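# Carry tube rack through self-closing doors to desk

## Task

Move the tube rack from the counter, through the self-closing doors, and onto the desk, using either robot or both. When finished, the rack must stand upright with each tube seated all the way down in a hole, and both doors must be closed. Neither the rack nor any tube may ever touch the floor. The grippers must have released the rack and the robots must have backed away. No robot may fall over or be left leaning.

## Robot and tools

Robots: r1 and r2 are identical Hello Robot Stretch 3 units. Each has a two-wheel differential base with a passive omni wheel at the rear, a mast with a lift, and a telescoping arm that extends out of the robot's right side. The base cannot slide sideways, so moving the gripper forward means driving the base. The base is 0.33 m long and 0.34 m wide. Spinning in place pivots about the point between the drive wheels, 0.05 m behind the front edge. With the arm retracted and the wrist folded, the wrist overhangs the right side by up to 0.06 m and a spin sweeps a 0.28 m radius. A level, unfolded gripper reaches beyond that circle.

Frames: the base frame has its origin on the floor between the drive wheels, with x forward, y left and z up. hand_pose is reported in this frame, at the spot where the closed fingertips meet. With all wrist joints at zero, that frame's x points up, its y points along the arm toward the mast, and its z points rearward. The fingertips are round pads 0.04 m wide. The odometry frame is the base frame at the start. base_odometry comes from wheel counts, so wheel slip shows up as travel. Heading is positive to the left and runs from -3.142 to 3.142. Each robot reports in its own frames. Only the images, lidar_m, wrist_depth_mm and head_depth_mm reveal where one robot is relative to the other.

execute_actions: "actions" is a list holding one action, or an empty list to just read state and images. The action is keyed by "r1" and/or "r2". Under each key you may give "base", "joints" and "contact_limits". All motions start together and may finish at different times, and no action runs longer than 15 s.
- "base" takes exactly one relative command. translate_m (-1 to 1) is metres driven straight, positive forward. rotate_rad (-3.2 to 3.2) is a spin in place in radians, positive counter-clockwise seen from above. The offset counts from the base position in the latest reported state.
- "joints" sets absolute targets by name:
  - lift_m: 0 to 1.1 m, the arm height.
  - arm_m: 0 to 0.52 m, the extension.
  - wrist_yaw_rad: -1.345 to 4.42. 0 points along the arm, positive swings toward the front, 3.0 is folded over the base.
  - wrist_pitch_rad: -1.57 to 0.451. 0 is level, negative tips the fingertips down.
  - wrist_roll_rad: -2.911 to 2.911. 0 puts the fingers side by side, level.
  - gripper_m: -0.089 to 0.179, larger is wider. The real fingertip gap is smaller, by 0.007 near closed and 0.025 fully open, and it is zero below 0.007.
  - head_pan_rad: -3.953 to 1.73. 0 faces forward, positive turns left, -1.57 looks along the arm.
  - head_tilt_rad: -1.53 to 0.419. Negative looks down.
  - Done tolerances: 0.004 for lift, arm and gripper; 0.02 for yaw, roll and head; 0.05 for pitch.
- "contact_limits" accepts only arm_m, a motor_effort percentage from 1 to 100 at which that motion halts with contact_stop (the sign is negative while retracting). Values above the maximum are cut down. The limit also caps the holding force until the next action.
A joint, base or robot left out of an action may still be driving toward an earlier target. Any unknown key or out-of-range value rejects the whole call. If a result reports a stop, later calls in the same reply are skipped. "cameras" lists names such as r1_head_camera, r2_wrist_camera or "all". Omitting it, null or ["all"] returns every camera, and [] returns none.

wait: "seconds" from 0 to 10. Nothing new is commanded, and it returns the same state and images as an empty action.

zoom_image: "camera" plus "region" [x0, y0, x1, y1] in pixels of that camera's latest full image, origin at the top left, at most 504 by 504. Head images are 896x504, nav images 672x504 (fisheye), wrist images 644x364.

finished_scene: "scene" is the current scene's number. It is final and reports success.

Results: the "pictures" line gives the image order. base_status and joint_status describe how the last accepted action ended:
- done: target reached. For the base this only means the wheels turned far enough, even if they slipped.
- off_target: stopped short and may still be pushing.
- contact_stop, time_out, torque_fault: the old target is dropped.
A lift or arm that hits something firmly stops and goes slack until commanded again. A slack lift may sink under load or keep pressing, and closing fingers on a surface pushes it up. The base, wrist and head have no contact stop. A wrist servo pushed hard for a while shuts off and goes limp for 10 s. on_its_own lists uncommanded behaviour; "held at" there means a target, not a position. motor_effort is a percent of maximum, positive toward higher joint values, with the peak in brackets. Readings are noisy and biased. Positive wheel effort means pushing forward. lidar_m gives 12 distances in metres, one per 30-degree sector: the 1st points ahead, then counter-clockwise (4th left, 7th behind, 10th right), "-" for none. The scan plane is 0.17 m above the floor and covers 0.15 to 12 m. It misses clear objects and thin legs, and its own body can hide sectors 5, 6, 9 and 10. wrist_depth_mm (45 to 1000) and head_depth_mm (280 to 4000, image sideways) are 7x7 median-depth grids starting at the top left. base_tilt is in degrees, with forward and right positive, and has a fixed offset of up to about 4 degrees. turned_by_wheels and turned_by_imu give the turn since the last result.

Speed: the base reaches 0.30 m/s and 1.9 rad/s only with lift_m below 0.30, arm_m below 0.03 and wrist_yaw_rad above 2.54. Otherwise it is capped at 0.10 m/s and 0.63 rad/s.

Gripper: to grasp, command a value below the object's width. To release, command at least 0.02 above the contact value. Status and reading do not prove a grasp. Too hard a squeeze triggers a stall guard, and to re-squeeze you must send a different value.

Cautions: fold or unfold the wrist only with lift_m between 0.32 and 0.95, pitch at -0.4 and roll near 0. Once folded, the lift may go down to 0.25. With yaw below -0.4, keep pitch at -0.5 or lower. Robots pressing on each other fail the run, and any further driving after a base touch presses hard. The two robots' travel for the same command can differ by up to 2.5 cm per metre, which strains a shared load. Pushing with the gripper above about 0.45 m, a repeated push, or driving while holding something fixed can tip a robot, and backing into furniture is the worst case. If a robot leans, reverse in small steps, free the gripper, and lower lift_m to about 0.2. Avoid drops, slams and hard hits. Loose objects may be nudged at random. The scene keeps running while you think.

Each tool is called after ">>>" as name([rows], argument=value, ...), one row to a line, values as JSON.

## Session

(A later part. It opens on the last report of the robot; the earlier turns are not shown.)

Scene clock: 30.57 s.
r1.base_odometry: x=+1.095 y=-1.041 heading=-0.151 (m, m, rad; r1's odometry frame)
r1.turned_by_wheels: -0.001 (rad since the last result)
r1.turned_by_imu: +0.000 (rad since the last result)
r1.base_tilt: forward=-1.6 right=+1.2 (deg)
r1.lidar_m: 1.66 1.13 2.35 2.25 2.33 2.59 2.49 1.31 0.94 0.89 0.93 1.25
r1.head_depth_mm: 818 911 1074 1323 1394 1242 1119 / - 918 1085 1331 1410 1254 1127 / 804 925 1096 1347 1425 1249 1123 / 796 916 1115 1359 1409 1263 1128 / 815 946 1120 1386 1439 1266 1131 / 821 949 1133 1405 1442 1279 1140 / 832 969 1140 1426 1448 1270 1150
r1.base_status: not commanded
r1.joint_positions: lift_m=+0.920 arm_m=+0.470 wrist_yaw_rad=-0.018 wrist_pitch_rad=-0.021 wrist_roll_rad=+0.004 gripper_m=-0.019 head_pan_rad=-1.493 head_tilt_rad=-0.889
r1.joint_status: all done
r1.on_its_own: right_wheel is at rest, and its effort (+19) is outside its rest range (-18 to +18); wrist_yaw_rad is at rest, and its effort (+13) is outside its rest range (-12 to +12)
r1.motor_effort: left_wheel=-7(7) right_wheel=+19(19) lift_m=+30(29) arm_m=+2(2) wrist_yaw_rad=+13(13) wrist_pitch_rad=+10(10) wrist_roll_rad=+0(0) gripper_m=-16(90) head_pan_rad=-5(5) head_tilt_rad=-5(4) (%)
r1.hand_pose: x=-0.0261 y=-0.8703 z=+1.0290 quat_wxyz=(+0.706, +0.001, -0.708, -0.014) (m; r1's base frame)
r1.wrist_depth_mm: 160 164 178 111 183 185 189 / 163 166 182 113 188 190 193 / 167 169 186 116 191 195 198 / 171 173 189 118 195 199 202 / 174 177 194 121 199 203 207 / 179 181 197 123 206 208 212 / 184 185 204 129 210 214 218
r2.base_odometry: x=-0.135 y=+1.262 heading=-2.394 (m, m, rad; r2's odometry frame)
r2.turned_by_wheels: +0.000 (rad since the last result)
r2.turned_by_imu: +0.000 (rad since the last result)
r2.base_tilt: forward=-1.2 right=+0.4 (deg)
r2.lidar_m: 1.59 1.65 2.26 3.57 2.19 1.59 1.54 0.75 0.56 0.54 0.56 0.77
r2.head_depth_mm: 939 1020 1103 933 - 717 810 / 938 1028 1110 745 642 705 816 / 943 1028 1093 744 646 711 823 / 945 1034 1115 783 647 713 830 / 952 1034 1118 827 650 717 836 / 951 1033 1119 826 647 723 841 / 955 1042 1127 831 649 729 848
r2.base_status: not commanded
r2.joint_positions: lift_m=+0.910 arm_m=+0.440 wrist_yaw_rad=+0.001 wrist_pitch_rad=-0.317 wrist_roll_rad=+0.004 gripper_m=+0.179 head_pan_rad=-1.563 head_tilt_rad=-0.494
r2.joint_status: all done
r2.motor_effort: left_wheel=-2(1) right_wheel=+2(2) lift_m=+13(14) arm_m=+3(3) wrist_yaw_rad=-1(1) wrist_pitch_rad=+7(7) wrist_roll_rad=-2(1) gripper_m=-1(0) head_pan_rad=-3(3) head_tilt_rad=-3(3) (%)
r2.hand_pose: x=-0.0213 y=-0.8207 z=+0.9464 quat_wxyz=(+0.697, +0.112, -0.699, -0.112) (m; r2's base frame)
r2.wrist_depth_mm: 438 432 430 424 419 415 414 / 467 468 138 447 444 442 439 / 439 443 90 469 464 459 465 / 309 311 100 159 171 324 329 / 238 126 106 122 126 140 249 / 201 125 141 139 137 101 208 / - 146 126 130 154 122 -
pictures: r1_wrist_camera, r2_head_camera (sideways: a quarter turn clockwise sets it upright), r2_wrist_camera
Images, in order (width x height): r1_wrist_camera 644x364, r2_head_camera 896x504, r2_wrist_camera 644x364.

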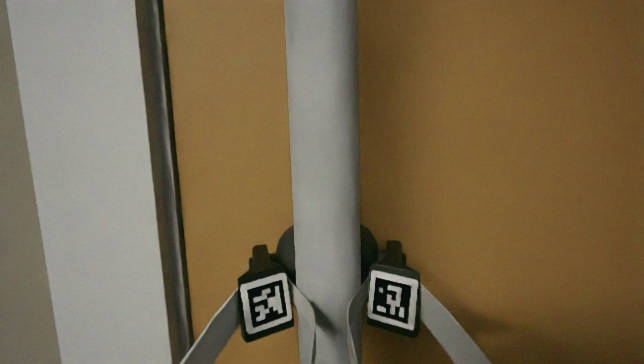

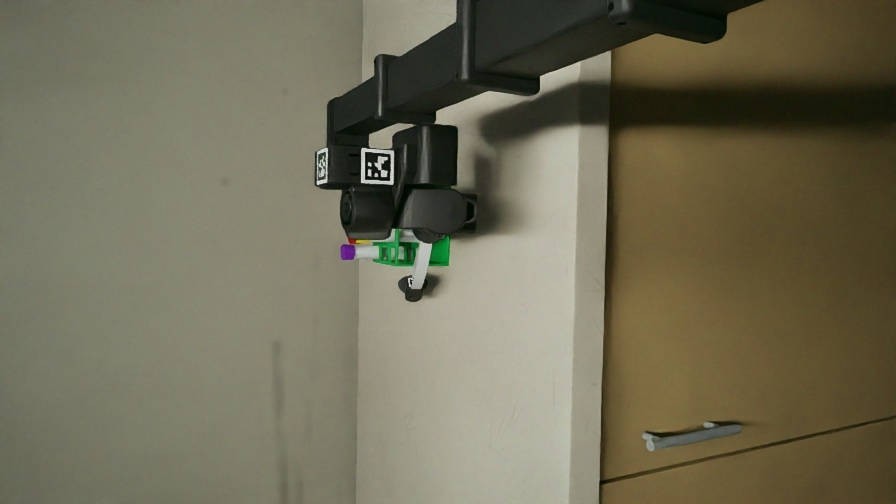

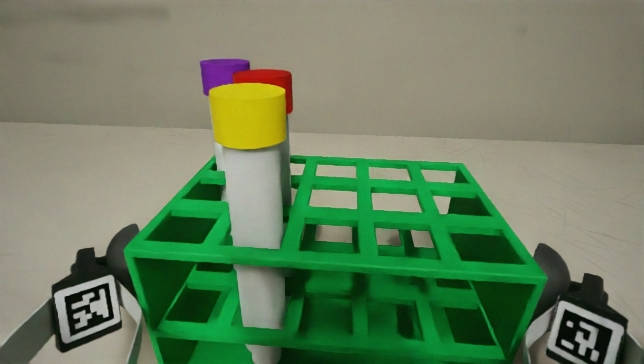

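>>> execute_actions([
  {"r1":{"base":{"translate_m":-0.04},"joints":{"arm_m":0.28}},"r2":{"joints":{"arm_m":0.45,"gripper_m":0.08}}},
], cameras=["r1_wrist_camera","r2_wrist_camera","r1_nav_camera"])

Scene clock: 33.30 s.
r1.base_odometry: x=+1.055 y=-1.035 heading=-0.151 (m, m, rad; r1's odometry frame)
r1.turned_by_wheels: +0.000 (rad since the last result)
r1.turned_by_imu: +0.000 (rad since the last result)
r1.base_tilt: forward=-1.6 right=+1.2 (deg)
r1.lidar_m: 1.70 1.16 2.35 2.25 2.32 2.55 2.45 1.30 0.79 0.69 0.93 1.25
r1.head_depth_mm: - - 889 1106 1364 1240 1116 / - - 874 1078 1343 1256 1122 / 615 713 853 1047 1344 1255 1131 / 800 902 1064 1328 1389 1258 1133 / 817 947 1125 1384 1424 1269 1134 / 823 957 1137 1407 1433 1266 1140 / 832 964 1149 1428 1447 1279 1147
r1.base_status: done
r1.joint_positions: lift_m=+0.920 arm_m=+0.280 wrist_yaw_rad=-0.020 wrist_pitch_rad=-0.022 wrist_roll_rad=+0.004 gripper_m=-0.019 head_pan_rad=-1.493 head_tilt_rad=-0.889
r1.joint_status: all done
r1.on_its_own: wrist_yaw_rad is at rest, and its effort (+14) is outside its rest range (-12 to +12)
r1.motor_effort: left_wheel=-5(16) right_wheel=+16(48) lift_m=+30(30) arm_m=-5(6) wrist_yaw_rad=+14(43) wrist_pitch_rad=+11(10) wrist_roll_rad=+0(0) gripper_m=-16(20) head_pan_rad=-5(5) head_tilt_rad=-5(4) (%)
r1.hand_pose: x=-0.0267 y=-0.6810 z=+1.0287 quat_wxyz=(+0.706, +0.001, -0.708, -0.015) (m; r1's base frame)
r1.wrist_depth_mm: 347 161 169 111 199 218 242 / 356 165 172 113 204 223 249 / 361 169 176 116 208 229 255 / 366 174 179 119 213 235 263 / 376 376 183 120 221 243 270 / 387 387 184 123 230 248 279 / 394 397 192 128 229 257 287
r2.base_odometry: x=-0.135 y=+1.262 heading=-2.394 (m, m, rad; r2's odometry frame)
r2.turned_by_wheels: +0.000 (rad since the last result)
r2.turned_by_imu: +0.000 (rad since the last result)
r2.base_tilt: forward=-1.1 right=+0.4 (deg)
r2.lidar_m: 1.60 1.66 2.26 3.57 1.99 1.59 1.54 0.75 0.55 0.54 0.56 0.77
r2.head_depth_mm: 941 1017 1106 928 - 716 810 / 942 1025 1106 745 641 707 817 / 945 1026 1093 743 647 709 819 / 949 1031 1108 781 647 714 829 / 950 1034 1120 827 649 717 835 / 954 1033 1118 825 649 723 843 / 950 1043 1130 828 648 728 848
r2.base_status: not commanded
r2.joint_positions: lift_m=+0.910 arm_m=+0.450 wrist_yaw_rad=+0.001 wrist_pitch_rad=-0.317 wrist_roll_rad=+0.004 gripper_m=+0.087 head_pan_rad=-1.563 head_tilt_rad=-0.494
r2.joint_status: gripper_m off_target (ended at +0.087, target +0.080); the others done
r2.on_its_own: gripper_m is held at +0.086, not at your +0.080, by its stall guard, which is still easing
r2.motor_effort: left_wheel=-2(1) right_wheel=+2(2) lift_m=+14(13) arm_m=+3(2) wrist_yaw_rad=-1(1) wrist_pitch_rad=+7(7) wrist_roll_rad=-2(3) gripper_m=-22(99) head_pan_rad=-3(3) head_tilt_rad=-1(3) (%)
r2.hand_pose: x=-0.0213 y=-0.8307 z=+0.9464 quat_wxyz=(+0.697, +0.112, -0.699, -0.112) (m; r2's base frame)
r2.wrist_depth_mm: 430 424 423 415 410 403 398 / 461 450 153 434 441 433 425 / 440 446 163 424 453 455 447 / 306 311 138 147 159 325 328 / 236 227 144 131 184 153 249 / 193 135 138 147 154 138 201 / - 158 157 162 158 148 172
pictures: r1_nav_camera (sideways: a quarter turn counterclockwise sets it upright), r1_wrist_camera, r2_wrist_camera
Images, in order (width x height): r1_nav_camera 672x504, r1_wrist_camera 644x364, r2_wrist_camera 644x364.

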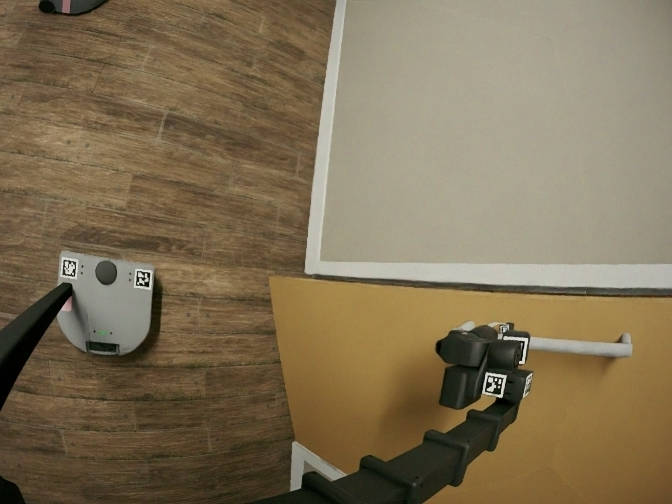

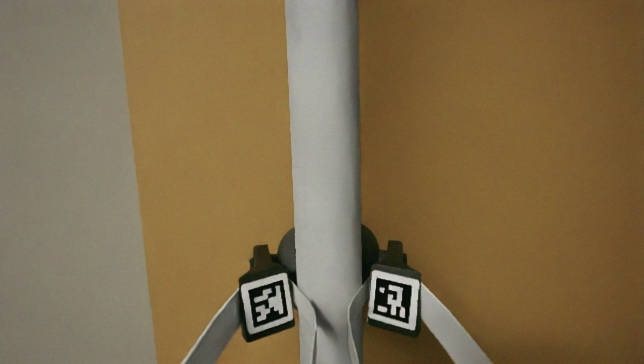

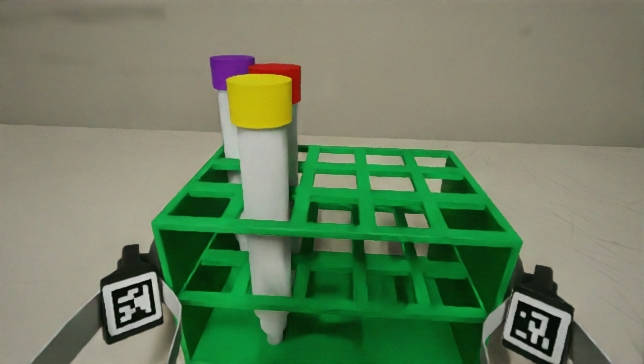

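>>> execute_actions([
  {"r1":{"base":{"translate_m":-0.08},"joints":{"arm_m":0.17,"wrist_yaw_rad":0.1}},"r2":{"joints":{"lift_m":0.94,"gripper_m":0.095}}},
], cameras=["r2_wrist_camera"])

>>> execute_actions([
  {"r1":{"base":{"translate_m":-0.11},"joints":{"arm_m":0.06,"wrist_yaw_rad":0.25,"head_pan_rad":-1.1}}},
], cameras=["r2_wrist_camera","r1_nav_camera","r2_head_camera"])

Scene clock: 35.60 s.
r1.base_odometry: x=+0.976 y=-1.023 heading=-0.151 (m, m, rad; r1's odometry frame)
r1.turned_by_wheels: +0.000 (rad since the last result)
r1.turned_by_imu: -0.018 (rad since the last result)
r1.base_tilt: forward=-1.6 right=+1.2 (deg)
r1.lidar_m: 1.77 1.23 2.36 2.25 2.32 2.49 2.37 1.33 0.73 0.57 0.92 1.24
r1.head_depth_mm: 557 - - 1039 1348 1246 1118 / 537 - - 972 1274 1249 1117 / 463 - 729 900 1174 1253 1128 / 504 585 696 879 1219 1257 1121 / 789 921 1098 1381 1428 1265 1135 / 821 953 1131 1405 1439 1270 1141 / 829 960 1143 1411 1441 1276 1145
r1.base_status: done
r1.joint_positions: lift_m=+0.920 arm_m=+0.170 wrist_yaw_rad=+0.119 wrist_pitch_rad=-0.024 wrist_roll_rad=+0.004 gripper_m=-0.019 head_pan_rad=-1.493 head_tilt_rad=-0.889
r1.joint_status: all done
r1.on_its_own: wrist_yaw_rad is at rest, and its effort (-14) is outside its rest range (-12 to +12)
r1.motor_effort: left_wheel=+3(15) right_wheel=-11(24) lift_m=+30(30) arm_m=-4(9) wrist_yaw_rad=-14(33) wrist_pitch_rad=+12(12) wrist_roll_rad=+0(0) gripper_m=-15(19) head_pan_rad=-5(5) head_tilt_rad=-4(4) (%)
r1.hand_pose: x=+0.0088 y=-0.5691 z=+1.0283 quat_wxyz=(+0.705, +0.051, -0.707, +0.033) (m; r1's base frame)
r1.wrist_depth_mm: 496 159 170 111 203 226 254 / 516 163 174 114 208 232 261 / 521 166 176 116 213 238 267 / 535 170 180 119 217 244 277 / 548 175 182 120 225 251 284 / 563 179 183 123 235 257 294 / 581 566 192 128 233 267 302
r2.base_odometry: x=-0.135 y=+1.262 heading=-2.394 (m, m, rad; r2's odometry frame)
r2.turned_by_wheels: +0.000 (rad since the last result)
r2.turned_by_imu: +0.000 (rad since the last result)
r2.base_tilt: forward=-1.2 right=+0.4 (deg)
r2.lidar_m: 1.59 1.66 2.27 3.57 1.76 1.60 1.54 0.75 0.56 0.54 0.56 0.77
r2.head_depth_mm: 938 1025 1106 - 637 703 810 / 940 1025 1096 785 642 706 816 / 942 1026 1086 784 645 710 823 / 950 1030 1102 783 649 713 830 / 950 1033 1122 827 647 719 832 / 950 1036 1122 824 649 723 841 / 956 1038 1124 829 648 729 847
r2.base_status: not commanded
r2.joint_positions: lift_m=+0.940 arm_m=+0.450 wrist_yaw_rad=+0.001 wrist_pitch_rad=-0.326 wrist_roll_rad=+0.004 gripper_m=+0.096 head_pan_rad=-1.563 head_tilt_rad=-0.494
r2.joint_status: all done
r2.motor_effort: left_wheel=-1(2) right_wheel=+2(2) lift_m=+24(24) arm_m=+3(3) wrist_yaw_rad=-1(1) wrist_pitch_rad=+11(11) wrist_roll_rad=-2(2) gripper_m=-18(28) head_pan_rad=-3(4) head_tilt_rad=-3(3) (%)
r2.hand_pose: x=-0.0213 y=-0.8298 z=+0.9735 quat_wxyz=(+0.697, +0.115, -0.699, -0.115) (m; r2's base frame)
r2.wrist_depth_mm: 428 425 421 417 408 408 400 / 454 451 436 435 439 427 424 / 486 478 176 470 469 460 460 / 362 366 155 156 173 378 383 / 280 271 144 167 179 153 296 / 229 175 146 153 158 137 240 / 196 188 157 163 160 149 204
pictures: r2_wrist_camera
Images, in order (width x height): r2_wrist_camera 644x364.

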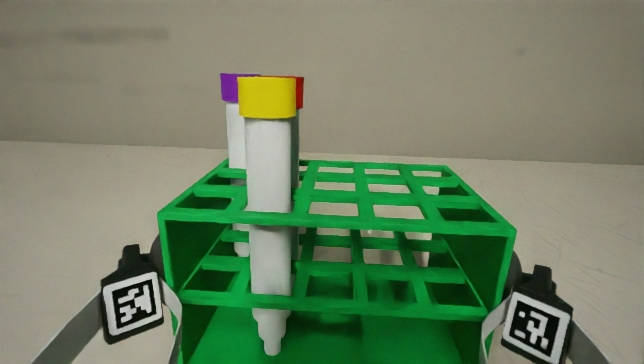

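Scene clock: 37.83 s.
r1.base_odometry: x=+0.867 y=-1.007 heading=-0.151 (m, m, rad; r1's odometry frame)
r1.turned_by_wheels: +0.000 (rad since the last result)
r1.turned_by_imu: -0.001 (rad since the last result)
r1.base_tilt: forward=-1.6 right=+1.2 (deg)
r1.lidar_m: 1.88 1.33 2.36 2.25 2.31 2.37 2.26 1.35 0.68 0.46 0.45 1.24
r1.head_depth_mm: 378 436 508 647 865 1187 1122 / 419 455 530 636 836 1198 1128 / 868 1002 1183 1397 1372 1213 1122 / 914 1059 1254 1547 1420 1265 1125 / 961 1124 1346 1577 1424 1263 1136 / 1005 1188 1454 1643 1435 1270 1145 / 1064 1264 1564 1666 1438 1276 1136
r1.base_status: done
r1.joint_positions: lift_m=+0.920 arm_m=+0.060 wrist_yaw_rad=+0.260 wrist_pitch_rad=-0.025 wrist_roll_rad=+0.004 gripper_m=-0.019 head_pan_rad=-1.107 head_tilt_rad=-0.889
r1.joint_status: all done
r1.motor_effort: left_wheel=+2(10) right_wheel=-5(16) lift_m=+31(30) arm_m=-4(9) wrist_yaw_rad=-8(34) wrist_pitch_rad=+12(13) wrist_roll_rad=+0(0) gripper_m=-15(19) head_pan_rad=+4(40) head_tilt_rad=-5(4) (%)
r1.hand_pose: x=+0.0442 y=-0.4523 z=+1.0280 quat_wxyz=(+0.701, +0.101, -0.701, +0.082) (m; r1's base frame)
r1.wrist_depth_mm: 716 155 169 111 208 235 268 / 720 159 173 113 211 239 276 / 758 163 175 116 216 245 284 / 763 167 179 118 222 252 294 / 793 171 182 121 229 260 302 / 820 176 181 123 239 266 313 / 851 482 191 128 236 275 323
r2.base_odometry: x=-0.135 y=+1.262 heading=-2.394 (m, m, rad; r2's odometry frame)
r2.turned_by_wheels: +0.000 (rad since the last result)
r2.turned_by_imu: +0.000 (rad since the last result)
r2.base_tilt: forward=-1.2 right=+0.4 (deg)
r2.lidar_m: 1.59 1.65 2.26 3.57 1.63 1.60 1.54 0.75 0.55 0.54 0.56 0.77
r2.head_depth_mm: 941 1025 1101 - 638 702 809 / 939 1024 1096 784 643 705 817 / 943 1029 1088 784 648 712 823 / 947 1032 1102 782 647 715 829 / 951 1032 1120 827 649 717 834 / 953 1038 1129 825 650 722 844 / 953 1041 1126 827 648 728 854
r2.base_status: not commanded
r2.joint_positions: lift_m=+0.940 arm_m=+0.450 wrist_yaw_rad=+0.001 wrist_pitch_rad=-0.326 wrist_roll_rad=+0.004 gripper_m=+0.096 head_pan_rad=-1.563 head_tilt_rad=-0.494
r2.joint_status: not commanded
r2.motor_effort: left_wheel=-1(1) right_wheel=+2(2) lift_m=+25(25) arm_m=+3(3) wrist_yaw_rad=-1(1) wrist_pitch_rad=+11(11) wrist_roll_rad=-2(2) gripper_m=-18(18) head_pan_rad=-4(4) head_tilt_rad=-2(3) (%)
r2.hand_pose: x=-0.0213 y=-0.8298 z=+0.9735 quat_wxyz=(+0.697, +0.115, -0.699, -0.115) (m; r2's base frame)
r2.wrist_depth_mm: 429 422 419 409 410 408 400 / 460 456 442 437 437 432 426 / 485 479 176 468 470 459 454 / 364 368 154 155 173 383 386 / 281 271 144 167 178 153 296 / 228 175 146 153 158 137 239 / 196 188 156 163 160 149 203
pictures: r1_nav_camera (sideways: a quarter turn counterclockwise sets it upright), r2_head_camera (sideways: a quarter turn clockwise sets it upright), r2_wrist_camera
Images, in order (width x height): r1_nav_camera 672x504, r2_head_camera 896x504, r2_wrist_camera 644x364.

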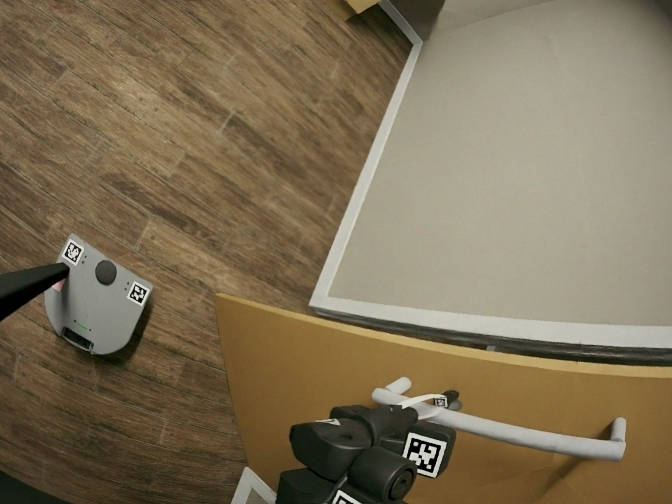

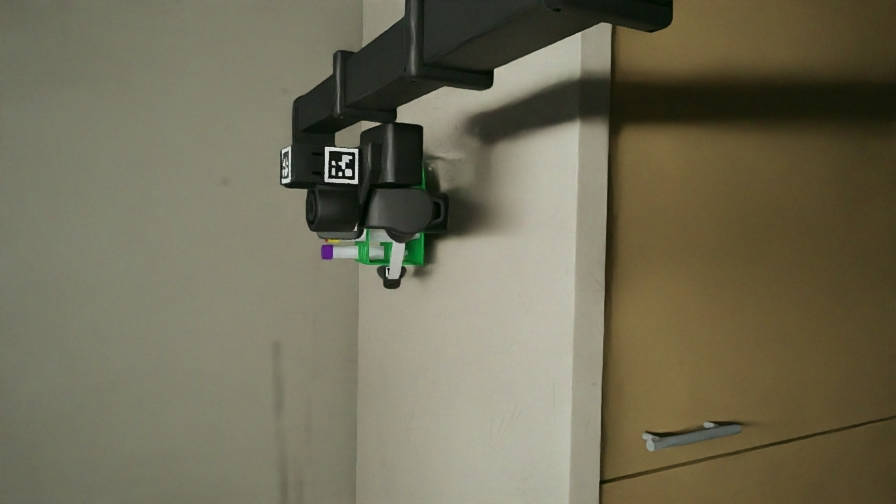

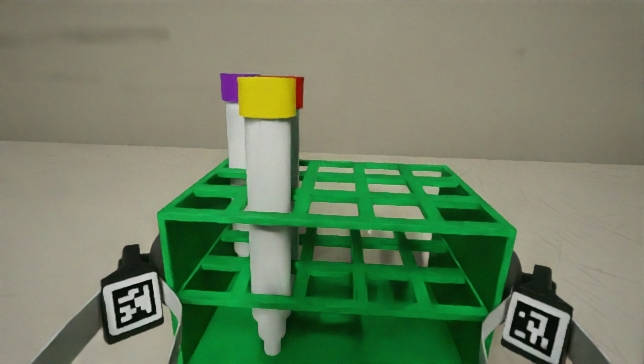

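>>> execute_actions([
  {"r1":{"base":{"translate_m":-0.11},"joints":{"arm_m":0.02,"wrist_yaw_rad":0.5}},"r2":{"joints":{"arm_m":0.3}}},
], cameras=[])

>>> execute_actions([
  {"r1":{"base":{"translate_m":-0.11},"joints":{"arm_m":0.0,"wrist_yaw_rad":0.75}},"r2":{"joints":{"lift_m":0.91}}},
], cameras=[])

>>> execute_actions([
  {"r1":{"base":{"translate_m":-0.11},"joints":{"wrist_yaw_rad":1.0}},"r2":{"joints":{"gripper_m":0.179}}},
], cameras=[])

>>> execute_actions([
  {"r1":{"base":{"translate_m":-0.11},"joints":{"wrist_yaw_rad":1.22}},"r2":{"joints":{"lift_m":1.04}}},
], cameras=["r1_nav_camera"])

>>> execute_actions([
  {"r2":{"joints":{"wrist_pitch_rad":-1.0,"arm_m":0.38}}},
], cameras=["r2_wrist_camera","r2_head_camera"])

Scene clock: 42.67 s.
r1.base_odometry: x=+0.759 y=-0.990 heading=-0.150 (m, m, rad; r1's odometry frame)
r1.turned_by_wheels: +0.001 (rad since the last result)
r1.turned_by_imu: -0.123 (rad since the last result)
r1.base_tilt: forward=-1.6 right=+1.1 (deg)
r1.lidar_m: 1.98 1.41 2.46 2.23 2.24 2.38 2.17 1.60 0.88 0.45 0.39 1.14
r1.head_depth_mm: 373 439 510 - - 1229 1120 / 339 346 412 641 855 1203 1119 / 344 395 480 586 773 1118 1122 / 330 380 456 575 817 1199 1129 / 889 1053 1269 1538 1430 1261 1137 / 938 1105 1326 1592 1445 1259 1140 / 976 1146 1402 1625 1441 1269 1134
r1.base_status: done
r1.joint_positions: lift_m=+0.920 arm_m=+0.020 wrist_yaw_rad=+0.562 wrist_pitch_rad=-0.025 wrist_roll_rad=+0.004 gripper_m=-0.019 head_pan_rad=-1.106 head_tilt_rad=-0.891
r1.joint_status: wrist_yaw_rad off_target (ended at +0.562, target +0.500); the others done
r1.on_its_own: right_wheel is at rest, and its effort (-23) is outside its rest range (-18 to +18); wrist_yaw_rad is at rest, and its effort (-46) is outside its rest range (-12 to +12)
r1.motor_effort: left_wheel=+5(50) right_wheel=-23(30) lift_m=+30(30) arm_m=+0(11) wrist_yaw_rad=-46(59) wrist_pitch_rad=+12(13) wrist_roll_rad=+0(0) gripper_m=-21(22) head_pan_rad=+4(5) head_tilt_rad=-3(4) (%)
r1.hand_pose: x=+0.1148 y=-0.3811 z=+1.0280 quat_wxyz=(+0.681, +0.205, -0.678, +0.187) (m; r1's base frame)
r1.wrist_depth_mm: - 160 169 112 204 224 249 / - 164 174 113 208 230 257 / - 167 176 116 213 235 265 / - 171 180 119 218 241 270 / - 175 184 121 225 248 281 / - 180 184 122 233 256 288 / - 183 195 127 234 262 297
r2.base_odometry: x=-0.135 y=+1.262 heading=-2.394 (m, m, rad; r2's odometry frame)
r2.turned_by_wheels: +0.000 (rad since the last result)
r2.turned_by_imu: -0.001 (rad since the last result)
r2.base_tilt: forward=-1.2 right=+0.4 (deg)
r2.lidar_m: 1.59 1.66 2.27 3.57 1.53 1.59 1.54 0.75 0.55 0.54 0.56 0.77
r2.head_depth_mm: 938 1025 1106 - 640 702 809 / 942 1022 1114 - 643 704 816 / 944 1028 1115 - 645 709 825 / 949 1033 1119 711 648 716 828 / 947 1036 1118 827 648 720 837 / 951 1036 1123 826 649 723 844 / 954 1039 1128 828 647 727 848
r2.base_status: not commanded
r2.joint_positions: lift_m=+0.940 arm_m=+0.300 wrist_yaw_rad=+0.001 wrist_pitch_rad=-0.327 wrist_roll_rad=+0.004 gripper_m=+0.096 head_pan_rad=-1.563 head_tilt_rad=-0.494
r2.joint_status: all done
r2.motor_effort: left_wheel=-2(2) right_wheel=+2(2) lift_m=+24(24) arm_m=-4(3) wrist_yaw_rad=-1(1) wrist_pitch_rad=+11(11) wrist_roll_rad=-2(2) gripper_m=-18(19) head_pan_rad=-2(3) head_tilt_rad=-2(2) (%)
r2.hand_pose: x=-0.0213 y=-0.6802 z=+0.9733 quat_wxyz=(+0.697, +0.115, -0.699, -0.115) (m; r2's base frame)
r2.wrist_depth_mm: 564 557 554 553 542 542 534 / 615 604 575 581 583 585 569 / 510 515 175 493 545 554 558 / 364 366 154 155 173 384 387 / 282 272 144 167 179 154 295 / 229 174 146 153 158 137 238 / 197 188 156 164 160 149 203
pictures: none
No camera images: the call's "cameras" was empty. Leave "cameras" out to get every camera's image.

Scene clock: 44.80 s.
r1.base_odometry: x=+0.650 y=-0.974 heading=-0.150 (m, m, rad; r1's odometry frame)
r1.turned_by_wheels: +0.000 (rad since the last result)
r1.turned_by_imu: -0.024 (rad since the last result)
r1.base_tilt: forward=-1.5 right=+1.2 (deg)
r1.lidar_m: 2.08 1.49 2.46 2.21 2.22 2.31 2.07 1.69 1.04 0.47 0.36 1.14
r1.head_depth_mm: 394 469 559 - - 1210 1119 / 369 435 516 - - 1219 1128 / 353 389 380 503 806 1151 1125 / 324 370 417 535 699 971 1129 / 312 356 415 501 733 1247 1140 / 297 342 1252 1585 1441 1269 1142 / 963 1156 1402 1620 1441 1274 1145
r1.base_status: done
r1.joint_positions: lift_m=+0.920 arm_m=+0.003 wrist_yaw_rad=+0.796 wrist_pitch_rad=-0.024 wrist_roll_rad=+0.004 gripper_m=-0.019 head_pan_rad=-1.106 head_tilt_rad=-0.891
r1.joint_status: wrist_yaw_rad off_target (ended at +0.796, target +0.750); the others done
joint sent to its limit — the command would take r1.arm_m past its lower limit, so that joint was sent only as far as its limit.
r1.on_its_own: wrist_yaw_rad is at rest, and its effort (-34) is outside its rest range (-12 to +12)
r1.motor_effort: left_wheel=+4(18) right_wheel=-17(19) lift_m=+29(28) arm_m=-1(10) wrist_yaw_rad=-34(56) wrist_pitch_rad=+12(12) wrist_roll_rad=+0(0) gripper_m=-19(22) head_pan_rad=+4(4) head_tilt_rad=-3(3) (%)
r1.hand_pose: x=+0.1611 y=-0.3267 z=+1.0282 quat_wxyz=(+0.654, +0.283, -0.650, +0.265) (m; r1's base frame)
r1.wrist_depth_mm: - 167 172 111 196 208 224 / - 171 175 113 200 213 228 / - 175 181 116 204 219 235 / - 179 184 119 209 223 241 / - - 187 121 214 230 249 / - - 189 123 222 234 255 / - - 199 132 224 243 262
r2.base_odometry: x=-0.135 y=+1.262 heading=-2.394 (m, m, rad; r2's odometry frame)
r2.turned_by_wheels: +0.000 (rad since the last result)
r2.turned_by_imu: +0.000 (rad since the last result)
r2.base_tilt: forward=-1.2 right=+0.4 (deg)
r2.lidar_m: 1.60 1.65 2.27 3.56 1.63 1.59 1.54 0.75 0.55 0.54 0.56 0.77
r2.head_depth_mm: 938 1019 1104 930 - 715 811 / 942 1026 1109 - 622 705 816 / 946 1024 1110 - 622 709 823 / 946 1027 1118 721 648 716 829 / 951 1034 1120 825 649 722 837 / 953 1036 1121 827 650 724 841 / 954 1040 1127 826 648 730 846
r2.base_status: not commanded
r2.joint_positions: lift_m=+0.910 arm_m=+0.300 wrist_yaw_rad=+0.001 wrist_pitch_rad=-0.307 wrist_roll_rad=+0.004 gripper_m=+0.096 head_pan_rad=-1.563 head_tilt_rad=-0.494
r2.joint_status: all done
r2.motor_effort: left_wheel=-2(2) right_wheel=+2(2) lift_m=+12(25) arm_m=-3(3) wrist_yaw_rad=-1(1) wrist_pitch_rad=+3(12) wrist_roll_rad=-2(2) gripper_m=-17(18) head_pan_rad=-4(3) head_tilt_rad=-2(3) (%)
r2.hand_pose: x=-0.0213 y=-0.6822 z=+0.9487 quat_wxyz=(+0.698, +0.109, -0.700, -0.108) (m; r2's base frame)
r2.wrist_depth_mm: 572 564 555 550 539 536 536 / 609 595 164 573 583 570 572 / 463 466 169 439 494 492 505 / 320 323 140 151 164 340 342 / 242 239 130 167 166 154 258 / 198 159 145 147 155 134 207 / - 161 156 161 163 149 175
pictures: none
No camera images: the call's "cameras" was empty. Leave "cameras" out to get every camera's image.

Scene clock: 47.03 s.
r1.base_odometry: x=+0.541 y=-0.957 heading=-0.149 (m, m, rad; r1's odometry frame)
r1.turned_by_wheels: +0.000 (rad since the last result)
r1.turned_by_imu: +0.001 (rad since the last result)
r1.base_tilt: forward=-1.5 right=+1.2 (deg)
r1.lidar_m: 2.19 1.59 2.45 2.19 2.20 2.18 1.95 1.72 1.07 0.51 0.35 0.34
r1.head_depth_mm: 435 522 645 983 - - 1120 / 398 470 565 - - 1225 1125 / 368 428 508 - 904 1187 1129 / 343 389 441 537 729 993 1125 / - 303 336 484 625 873 1136 / 300 339 387 457 1352 1261 1135 / 289 316 365 1627 1443 1273 1143
r1.base_status: done
r1.joint_positions: lift_m=+0.920 arm_m=+0.003 wrist_yaw_rad=+1.022 wrist_pitch_rad=-0.024 wrist_roll_rad=+0.004 gripper_m=-0.019 head_pan_rad=-1.106 head_tilt_rad=-0.891
r1.joint_status: wrist_yaw_rad off_target (ended at +1.022, target +1.000)
r1.on_its_own: wrist_yaw_rad is at rest, and its effort (-17) is outside its rest range (-12 to +12)
r1.motor_effort: left_wheel=+2(9) right_wheel=-9(23) lift_m=+29(29) arm_m=-2(3) wrist_yaw_rad=-17(51) wrist_pitch_rad=+12(12) wrist_roll_rad=+0(0) gripper_m=-16(21) head_pan_rad=+4(4) head_tilt_rad=-3(4) (%)
r1.hand_pose: x=+0.1967 y=-0.2813 z=+1.0284 quat_wxyz=(+0.620, +0.354, -0.614, +0.338) (m; r1's base frame)
r1.wrist_depth_mm: - - 176 111 187 193 200 / - - 180 113 192 197 203 / - - 184 117 195 201 209 / - - 188 119 199 207 214 / - - 192 121 205 211 219 / - - 195 123 210 217 226 / - - 204 129 215 222 230
r2.base_odometry: x=-0.135 y=+1.262 heading=-2.394 (m, m, rad; r2's odometry frame)
r2.turned_by_wheels: +0.000 (rad since the last result)
r2.turned_by_imu: +0.000 (rad since the last result)
r2.base_tilt: forward=-1.2 right=+0.4 (deg)
r2.lidar_m: 1.59 1.65 2.27 1.72 1.73 1.59 1.54 0.75 0.55 0.54 0.56 0.77
r2.head_depth_mm: 939 1018 1102 929 - 714 812 / 943 1023 1108 - 621 706 817 / 948 1027 1112 - 622 709 824 / 948 1033 1117 723 647 712 830 / 951 1033 1118 826 647 720 835 / 954 1037 1125 828 648 725 842 / 954 1040 1132 824 649 729 848
r2.base_status: not commanded
r2.joint_positions: lift_m=+0.910 arm_m=+0.300 wrist_yaw_rad=+0.001 wrist_pitch_rad=-0.318 wrist_roll_rad=+0.004 gripper_m=+0.179 head_pan_rad=-1.563 head_tilt_rad=-0.494
r2.joint_status: all done
r2.motor_effort: left_wheel=-2(2) right_wheel=+2(2) lift_m=+14(13) arm_m=-3(3) wrist_yaw_rad=-1(0) wrist_pitch_rad=+8(9) wrist_roll_rad=-2(2) gripper_m=+0(84) head_pan_rad=-3(3) head_tilt_rad=-3(1) (%)
r2.hand_pose: x=-0.0213 y=-0.6810 z=+0.9461 quat_wxyz=(+0.697, +0.112, -0.699, -0.112) (m; r2's base frame)
r2.wrist_depth_mm: 572 564 559 551 548 537 533 / 606 597 152 577 575 574 566 / 439 442 164 423 467 470 482 / 308 311 138 146 160 326 326 / 237 228 145 160 172 141 249 / 199 181 141 148 155 139 209 / - 159 157 162 158 158 -
pictures: none
No camera images: the call's "cameras" was empty. Leave "cameras" out to get every camera's image.

Scene clock: 49.37 s.
r1.base_odometry: x=+0.432 y=-0.941 heading=-0.149 (m, m, rad; r1's odometry frame)
r1.turned_by_wheels: +0.000 (rad since the last result)
r1.turned_by_imu: -0.008 (rad since the last result)
r1.base_tilt: forward=-1.6 right=+1.2 (deg)
r1.lidar_m: 2.21 1.69 2.43 2.17 2.17 2.08 1.85 1.79 1.10 0.58 0.35 0.33
r1.head_depth_mm: 504 613 783 1121 1410 - 1117 / 446 530 655 - - 1204 1125 / 400 465 561 - - 1228 1128 / 364 416 490 577 784 1038 1129 / 332 377 407 401 632 815 1115 / 309 - 320 454 543 1222 1138 / 288 316 355 408 1389 1280 1143
r1.base_status: done
r1.joint_positions: lift_m=+0.920 arm_m=+0.003 wrist_yaw_rad=+1.204 wrist_pitch_rad=-0.023 wrist_roll_rad=+0.004 gripper_m=-0.019 head_pan_rad=-1.106 head_tilt_rad=-0.891
r1.joint_status: all done
r1.motor_effort: left_wheel=-2(13) right_wheel=+2(19) lift_m=+30(29) arm_m=-5(5) wrist_yaw_rad=+12(63) wrist_pitch_rad=+11(12) wrist_roll_rad=+0(0) gripper_m=-16(22) head_pan_rad=+4(4) head_tilt_rad=-4(4) (%)
r1.hand_pose: x=+0.2172 y=-0.2400 z=+1.0285 quat_wxyz=(+0.587, +0.408, -0.579, +0.393) (m; r1's base frame)
r1.wrist_depth_mm: - - 177 111 184 188 191 / - - 181 114 189 192 196 / - - 185 117 192 196 200 / - - 190 119 197 201 204 / - - 193 121 201 205 210 / - - 197 123 207 210 215 / - - 204 129 212 216 220
r2.base_odometry: x=-0.135 y=+1.262 heading=-2.394 (m, m, rad; r2's odometry frame)
r2.turned_by_wheels: +0.000 (rad since the last result)
r2.turned_by_imu: +0.000 (rad since the last result)
r2.base_tilt: forward=-1.2 right=+0.4 (deg)
r2.lidar_m: 1.59 1.65 2.27 1.82 1.81 1.59 1.54 0.75 0.55 0.54 0.56 0.77
r2.head_depth_mm: 939 997 1123 829 638 700 811 / 941 1001 - 827 642 707 818 / 943 1016 - 741 646 709 826 / 949 1031 1116 716 650 714 827 / 954 1034 1125 825 649 721 838 / 951 1036 1120 828 648 725 845 / 955 1042 1126 826 649 728 851
r2.base_status: not commanded
r2.joint_positions: lift_m=+1.040 arm_m=+0.300 wrist_yaw_rad=+0.001 wrist_pitch_rad=-0.318 wrist_roll_rad=+0.004 gripper_m=+0.179 head_pan_rad=-1.563 head_tilt_rad=-0.494
r2.joint_status: all done
r2.motor_effort: left_wheel=-1(2) right_wheel=+2(2) lift_m=+24(25) arm_m=-3(3) wrist_yaw_rad=-1(1) wrist_pitch_rad=+8(8) wrist_roll_rad=-2(2) gripper_m=+0(0) head_pan_rad=-4(3) head_tilt_rad=-2(3) (%)
r2.hand_pose: x=-0.0213 y=-0.6810 z=+1.0754 quat_wxyz=(+0.697, +0.112, -0.699, -0.112) (m; r2's base frame)
r2.wrist_depth_mm: 576 572 549 546 555 536 531 / 611 598 596 591 582 580 569 / 654 646 645 632 619 617 612 / 592 591 606 615 614 634 627 / 457 476 462 469 468 475 479 / 374 369 359 377 376 383 402 / - 311 294 227 310 320 -
pictures: r1_nav_camera (sideways: a quarter turn counterclockwise sets it upright)
Images, in order (width x height): r1_nav_camera 672x504.

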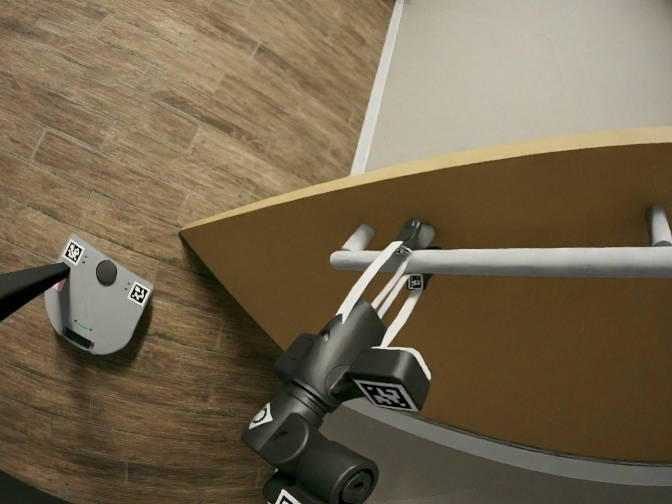

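Scene clock: 51.17 s.
r1.base_odometry: x=+0.432 y=-0.941 heading=-0.149 (m, m, rad; r1's odometry frame)
r1.turned_by_wheels: +0.000 (rad since the last result)
r1.turned_by_imu: +0.001 (rad since the last result)
r1.base_tilt: forward=-1.6 right=+1.2 (deg)
r1.lidar_m: 2.22 1.69 2.43 2.17 2.18 2.08 1.85 1.79 1.10 0.58 0.35 0.33
r1.head_depth_mm: 503 615 784 1126 1413 - 1113 / 447 529 652 - - 1216 1124 / 400 468 559 - - 1229 1129 / 363 416 490 575 786 1031 1130 / 332 377 408 401 632 817 1118 / 309 - 321 453 543 1227 1136 / 289 316 356 407 1394 1280 1138
r1.base_status: not commanded
r1.joint_positions: lift_m=+0.920 arm_m=+0.003 wrist_yaw_rad=+1.204 wrist_pitch_rad=-0.023 wrist_roll_rad=+0.004 gripper_m=-0.019 head_pan_rad=-1.106 head_tilt_rad=-0.891
r1.joint_status: not commanded
r1.motor_effort: left_wheel=-2(2) right_wheel=+2(2) lift_m=+30(29) arm_m=-4(5) wrist_yaw_rad=+12(12) wrist_pitch_rad=+11(11) wrist_roll_rad=+0(0) gripper_m=-16(16) head_pan_rad=+4(3) head_tilt_rad=-4(4) (%)
r1.hand_pose: x=+0.2172 y=-0.2400 z=+1.0285 quat_wxyz=(+0.587, +0.408, -0.579, +0.393) (m; r1's base frame)
r1.wrist_depth_mm: - - 177 111 185 188 191 / - - 181 114 188 192 196 / - - 185 116 192 197 201 / - - 189 119 196 201 206 / - - 193 121 201 206 210 / - - 197 123 206 211 216 / - - 204 129 212 216 221
r2.base_odometry: x=-0.135 y=+1.262 heading=-2.394 (m, m, rad; r2's odometry frame)
r2.turned_by_wheels: +0.000 (rad since the last result)
r2.turned_by_imu: +0.000 (rad since the last result)
r2.base_tilt: forward=-1.2 right=+0.4 (deg)
r2.lidar_m: 1.59 1.66 2.27 1.82 1.81 1.59 1.54 0.75 0.56 0.54 0.56 0.77
r2.head_depth_mm: 946 993 1125 826 641 702 813 / 944 999 1100 826 643 706 818 / 946 1002 - 741 646 709 824 / 944 1031 1119 726 647 714 829 / 954 1032 1119 828 647 720 838 / 952 1035 1123 827 649 721 841 / 957 1040 1125 827 649 724 852
r2.base_status: not commanded
r2.joint_positions: lift_m=+1.040 arm_m=+0.380 wrist_yaw_rad=+0.001 wrist_pitch_rad=-1.005 wrist_roll_rad=+0.004 gripper_m=+0.179 head_pan_rad=-1.563 head_tilt_rad=-0.494
r2.joint_status: all done
r2.motor_effort: left_wheel=-1(1) right_wheel=+2(3) lift_m=+24(24) arm_m=+3(3) wrist_yaw_rad=+0(1) wrist_pitch_rad=+3(8) wrist_roll_rad=-2(2) gripper_m=+0(1) head_pan_rad=-3(4) head_tilt_rad=-2(2) (%)
r2.hand_pose: x=-0.0215 y=-0.6416 z=+0.9491 quat_wxyz=(+0.619, +0.340, -0.620, -0.341) (m; r2's base frame)
r2.wrist_depth_mm: 288 285 122 280 279 275 276 / 264 262 133 164 250 255 253 / 244 241 97 152 180 232 235 / 229 226 139 143 172 217 218 / 212 211 166 165 162 201 205 / 202 198 198 197 195 194 195 / - 186 186 185 184 183 -
pictures: r2_head_camera (sideways: a quarter turn clockwise sets it upright), r2_wrist_camera
Images, in order (width x height): r2_head_camera 896x504, r2_wrist_camera 644x364.

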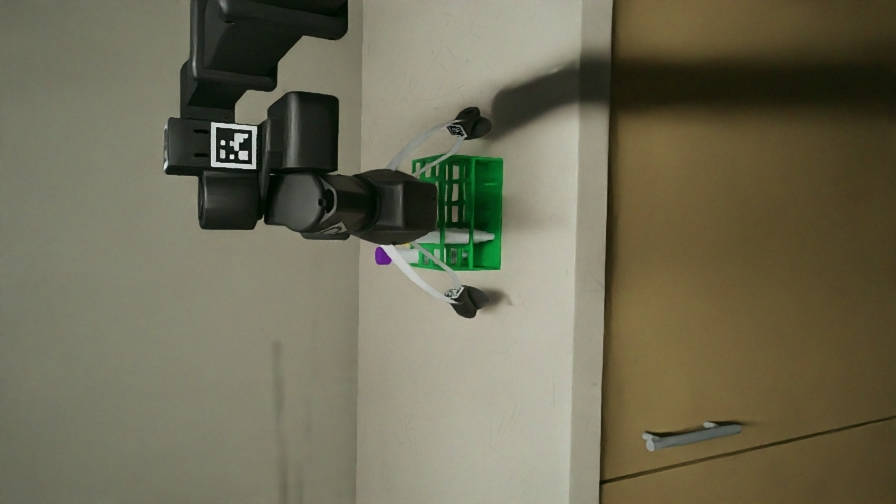

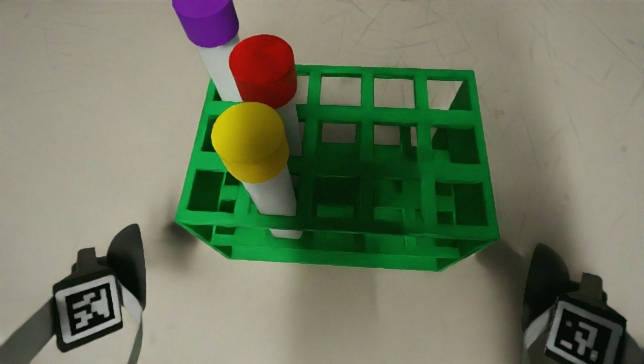

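>>> execute_actions([
  {"r1":{"base":{"translate_m":-0.15},"joints":{"wrist_yaw_rad":1.25}},"r2":{"joints":{"arm_m":0.432,"lift_m":1.035}}},
], cameras=["r2_wrist_camera"])

>>> execute_actions([
  {"r1":{"base":{"translate_m":-0.13}},"r2":{"joints":{"gripper_m":0.092}}},
], cameras=["r2_wrist_camera","r1_nav_camera"])

>>> execute_actions([
  {"r2":{"joints":{"lift_m":1.075}}},
], cameras=["r2_wrist_camera","r2_head_camera"])

Scene clock: 54.33 s.
r1.base_odometry: x=+0.284 y=-0.918 heading=-0.149 (m, m, rad; r1's odometry frame)
r1.turned_by_wheels: +0.000 (rad since the last result)
r1.turned_by_imu: +0.000 (rad since the last result)
r1.base_tilt: forward=-1.6 right=+1.2 (deg)
r1.lidar_m: 2.29 1.82 2.40 2.14 2.14 1.91 1.71 1.71 1.14 0.75 0.36 0.31
r1.head_depth_mm: 685 870 1130 1411 1422 - 1120 / 557 677 856 - - 1209 1114 / 474 553 671 - - 1239 1123 / 410 470 549 643 850 1127 1127 / 362 407 465 546 654 824 1099 / 324 364 306 356 534 667 1139 / - 318 352 404 463 1248 1143
r1.base_status: done
r1.joint_positions: lift_m=+0.920 arm_m=+0.003 wrist_yaw_rad=+1.293 wrist_pitch_rad=-0.023 wrist_roll_rad=+0.004 gripper_m=-0.019 head_pan_rad=-1.106 head_tilt_rad=-0.891
r1.joint_status: wrist_yaw_rad off_target (ended at +1.293, target +1.250)
r1.on_its_own: wrist_yaw_rad is held at +1.295, not at your +1.250, by its stall guard, which is not easing now
r1.motor_effort: left_wheel=+0(5) right_wheel=-3(13) lift_m=+29(30) arm_m=-2(5) wrist_yaw_rad=+2(25) wrist_pitch_rad=+11(11) wrist_roll_rad=+0(0) gripper_m=-15(16) head_pan_rad=+3(3) head_tilt_rad=-4(3) (%)
r1.hand_pose: x=+0.2244 y=-0.2182 z=+1.0285 quat_wxyz=(+0.569, +0.433, -0.560, +0.418) (m; r1's base frame)
r1.wrist_depth_mm: - - 175 111 189 198 208 / - - 177 114 194 203 213 / - - 182 116 198 209 219 / - - 186 119 203 212 223 / - - 190 121 209 218 231 / - - 192 123 215 224 236 / - - 200 129 217 230 244
r2.base_odometry: x=-0.135 y=+1.262 heading=-2.394 (m, m, rad; r2's odometry frame)
r2.turned_by_wheels: +0.000 (rad since the last result)
r2.turned_by_imu: -0.001 (rad since the last result)
r2.base_tilt: forward=-1.1 right=+0.4 (deg)
r2.lidar_m: 1.60 1.66 2.27 1.95 1.93 1.59 1.54 0.75 0.55 0.54 0.56 0.77
r2.head_depth_mm: 941 999 1127 828 639 703 810 / 941 1000 1122 828 641 704 817 / 946 999 - 741 647 710 821 / 942 1033 1123 732 648 717 828 / 954 1034 1120 826 649 719 840 / 951 1040 1125 826 646 726 843 / 957 1041 1122 826 648 728 850
r2.base_status: not commanded
r2.joint_positions: lift_m=+1.035 arm_m=+0.432 wrist_yaw_rad=+0.001 wrist_pitch_rad=-1.007 wrist_roll_rad=+0.004 gripper_m=+0.179 head_pan_rad=-1.563 head_tilt_rad=-0.494
r2.joint_status: all done
r2.motor_effort: left_wheel=-1(1) right_wheel=+2(2) lift_m=+13(20) arm_m=+4(2) wrist_yaw_rad=-1(1) wrist_pitch_rad=+3(3) wrist_roll_rad=-2(2) gripper_m=-1(0) head_pan_rad=-3(3) head_tilt_rad=-3(3) (%)
r2.hand_pose: x=-0.0215 y=-0.6933 z=+0.9446 quat_wxyz=(+0.619, +0.341, -0.620, -0.342) (m; r2's base frame)
r2.wrist_depth_mm: 280 277 275 273 271 270 268 / 257 101 251 253 252 248 247 / 239 233 106 231 227 232 230 / 223 221 86 135 137 209 214 / 207 206 79 126 163 155 201 / 198 121 75 152 153 137 190 / - 181 178 177 175 136 -
pictures: r2_wrist_camera
Images, in order (width x height): r2_wrist_camera 644x364.

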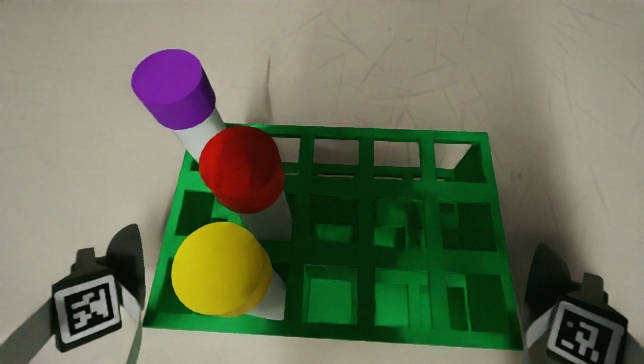

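Scene clock: 56.63 s.
r1.base_odometry: x=+0.156 y=-0.899 heading=-0.149 (m, m, rad; r1's odometry frame)
r1.turned_by_wheels: +0.000 (rad since the last result)
r1.turned_by_imu: +0.000 (rad since the last result)
r1.base_tilt: forward=-1.6 right=+1.2 (deg)
r1.lidar_m: 2.34 1.94 2.37 2.11 2.12 1.76 1.58 1.58 1.16 1.03 0.37 0.29
r1.head_depth_mm: 896 1028 1204 1451 1439 - 1125 / 781 974 1213 - - 1207 1122 / 594 701 856 - - 1240 1128 / 481 546 634 734 957 1200 1131 / 403 448 505 582 680 831 1085 / 347 388 306 365 533 640 1127 / - 321 354 395 448 1237 1142
r1.base_status: done
r1.joint_positions: lift_m=+0.920 arm_m=+0.003 wrist_yaw_rad=+1.286 wrist_pitch_rad=-0.023 wrist_roll_rad=+0.004 gripper_m=-0.019 head_pan_rad=-1.106 head_tilt_rad=-0.891
r1.joint_status: not commanded
r1.on_its_own: wrist_yaw_rad is held at +1.295, not at your +1.250, by its stall guard, which is not easing now
r1.motor_effort: left_wheel=-1(4) right_wheel=-1(14) lift_m=+29(29) arm_m=-2(2) wrist_yaw_rad=+7(6) wrist_pitch_rad=+11(11) wrist_roll_rad=+0(0) gripper_m=-15(15) head_pan_rad=+4(4) head_tilt_rad=-3(4) (%)
r1.hand_pose: x=+0.2239 y=-0.2198 z=+1.0286 quat_wxyz=(+0.570, +0.431, -0.562, +0.416) (m; r1's base frame)
r1.wrist_depth_mm: - 159 169 111 202 225 254 / - 163 172 113 207 231 261 / - 167 176 116 213 237 268 / - 171 179 119 217 242 277 / - 174 182 121 224 249 283 / - - 183 123 235 255 293 / - - 192 133 233 264 301
r2.base_odometry: x=-0.135 y=+1.262 heading=-2.394 (m, m, rad; r2's odometry frame)
r2.turned_by_wheels: +0.000 (rad since the last result)
r2.turned_by_imu: +0.000 (rad since the last result)
r2.base_tilt: forward=-1.2 right=+0.3 (deg)
r2.lidar_m: 1.60 1.66 2.27 2.05 2.37 1.59 1.54 0.75 0.55 0.54 0.56 0.77
r2.head_depth_mm: 942 996 1129 828 639 700 809 / 942 1002 1127 829 643 706 820 / 945 1005 - 767 647 712 826 / 944 1027 1115 742 649 715 831 / 949 1032 1121 830 649 723 839 / 953 1041 1127 828 650 722 843 / 955 1040 1133 827 649 727 850
r2.base_status: not commanded
r2.joint_positions: lift_m=+1.035 arm_m=+0.432 wrist_yaw_rad=+0.001 wrist_pitch_rad=-0.990 wrist_roll_rad=+0.003 gripper_m=+0.097 head_pan_rad=-1.563 head_tilt_rad=-0.494
r2.joint_status: gripper_m off_target (ended at +0.097, target +0.092)
r2.on_its_own: gripper_m is held at +0.098, not at your +0.092, by its stall guard, which is still easing
r2.motor_effort: left_wheel=-1(1) right_wheel=+2(2) lift_m=+13(13) arm_m=+3(3) wrist_yaw_rad=-1(0) wrist_pitch_rad=-3(5) wrist_roll_rad=-1(2) gripper_m=-2(100) head_pan_rad=-3(3) head_tilt_rad=-2(3) (%)
r2.hand_pose: x=-0.0215 y=-0.6972 z=+0.9467 quat_wxyz=(+0.622, +0.336, -0.623, -0.336) (m; r2's base frame)
r2.wrist_depth_mm: 293 292 288 284 282 282 276 / 266 257 258 261 259 256 256 / 246 244 96 234 236 237 236 / 227 227 98 141 174 217 218 / 211 211 82 131 131 201 205 / 199 123 119 125 160 138 193 / - 185 184 181 179 178 183
pictures: r1_nav_camera (sideways: a quarter turn counterclockwise sets it upright), r2_wrist_camera
Images, in order (width x height): r1_nav_camera 672x504, r2_wrist_camera 644x364.

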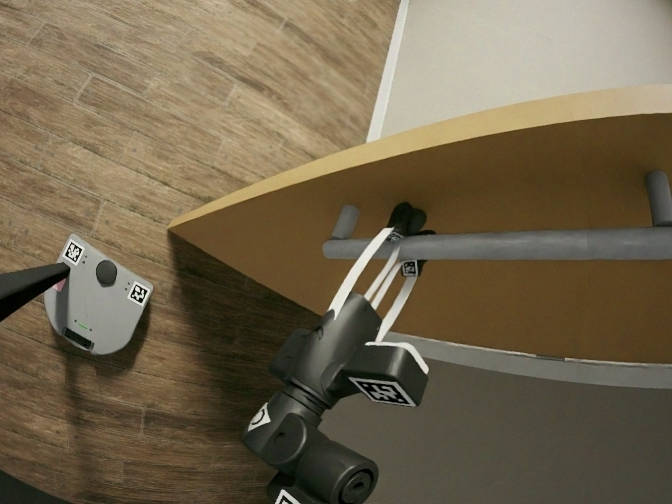

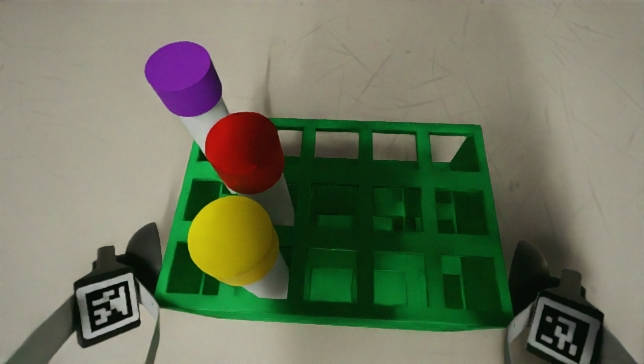

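Scene clock: 58.67 s.
r1.base_odometry: x=+0.156 y=-0.899 heading=-0.149 (m, m, rad; r1's odometry frame)
r1.turned_by_wheels: +0.000 (rad since the last result)
r1.turned_by_imu: +0.001 (rad since the last result)
r1.base_tilt: forward=-1.6 right=+1.2 (deg)
r1.lidar_m: 2.34 1.94 2.37 2.11 2.12 1.77 1.57 1.58 1.16 1.03 0.37 0.29
r1.head_depth_mm: 897 1031 1198 1456 1433 - 1114 / 780 973 1218 - - 1214 1122 / 595 702 856 - - 1232 1125 / 481 546 634 734 951 1201 1137 / 402 447 506 581 682 827 1088 / 346 387 306 365 533 641 1128 / - 321 354 395 449 1237 1137
r1.base_status: not commanded
r1.joint_positions: lift_m=+0.920 arm_m=+0.003 wrist_yaw_rad=+1.286 wrist_pitch_rad=-0.023 wrist_roll_rad=+0.004 gripper_m=-0.019 head_pan_rad=-1.106 head_tilt_rad=-0.891
r1.joint_status: not commanded
r1.on_its_own: wrist_yaw_rad is held at +1.295, not at your +1.250, by its stall guard, which is not easing now
r1.motor_effort: left_wheel=+0(0) right_wheel=-1(1) lift_m=+29(29) arm_m=-2(2) wrist_yaw_rad=+6(7) wrist_pitch_rad=+11(11) wrist_roll_rad=+0(0) gripper_m=-15(15) head_pan_rad=+4(4) head_tilt_rad=-3(3) (%)
r1.hand_pose: x=+0.2239 y=-0.2198 z=+1.0286 quat_wxyz=(+0.570, +0.431, -0.562, +0.416) (m; r1's base frame)
r1.wrist_depth_mm: - 158 169 111 203 225 253 / - 163 173 114 208 231 259 / - 166 176 116 210 237 266 / - 171 179 119 216 242 276 / - 174 181 121 225 249 283 / - - 183 123 234 256 292 / - - 191 133 234 266 303
r2.base_odometry: x=-0.135 y=+1.262 heading=-2.394 (m, m, rad; r2's odometry frame)
r2.turned_by_wheels: +0.000 (rad since the last result)
r2.turned_by_imu: +0.000 (rad since the last result)
r2.base_tilt: forward=-1.1 right=+0.4 (deg)
r2.lidar_m: 1.59 1.66 2.27 2.05 2.37 1.60 1.54 0.75 0.56 0.54 0.56 0.77
r2.head_depth_mm: 938 - 1107 826 639 701 810 / 941 1041 1108 826 643 706 814 / 942 - 1111 756 647 710 826 / 946 1032 1109 741 648 715 827 / 951 1034 1127 823 646 720 837 / 950 1038 1122 825 648 723 843 / 953 1045 1122 823 648 730 849
r2.base_status: not commanded
r2.joint_positions: lift_m=+1.075 arm_m=+0.432 wrist_yaw_rad=+0.000 wrist_pitch_rad=-1.003 wrist_roll_rad=+0.001 gripper_m=+0.102 head_pan_rad=-1.563 head_tilt_rad=-0.495
r2.joint_status: all done
r2.on_its_own: gripper_m is held at +0.101, not at your +0.092, by its stall guard, which is not easing now
r2.motor_effort: left_wheel=-1(6) right_wheel=+2(10) lift_m=+23(31) arm_m=+2(3) wrist_yaw_rad=-1(1) wrist_pitch_rad=+2(4) wrist_roll_rad=+0(2) gripper_m=-17(24) head_pan_rad=-4(3) head_tilt_rad=-2(3) (%)
r2.hand_pose: x=-0.0216 y=-0.6942 z=+0.9844 quat_wxyz=(+0.620, +0.340, -0.620, -0.340) (m; r2's base frame)
r2.wrist_depth_mm: 338 336 333 331 328 325 324 / 312 306 307 302 303 302 297 / 286 285 165 279 280 279 276 / 266 265 177 194 260 258 257 / 249 251 148 150 169 242 240 / 234 181 141 164 161 137 227 / 223 217 152 153 177 147 215
pictures: r2_head_camera (sideways: a quarter turn clockwise sets it upright), r2_wrist_camera
Images, in order (width x height): r2_head_camera 896x504, r2_wrist_camera 644x364.

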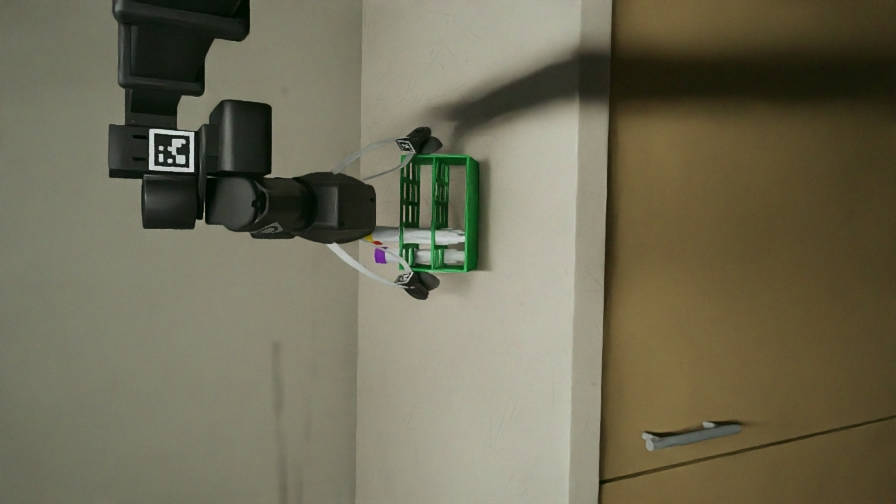

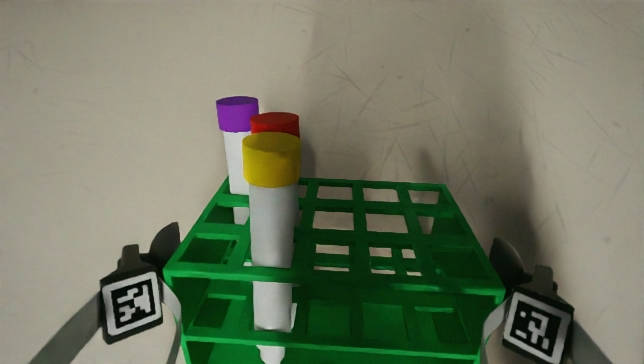

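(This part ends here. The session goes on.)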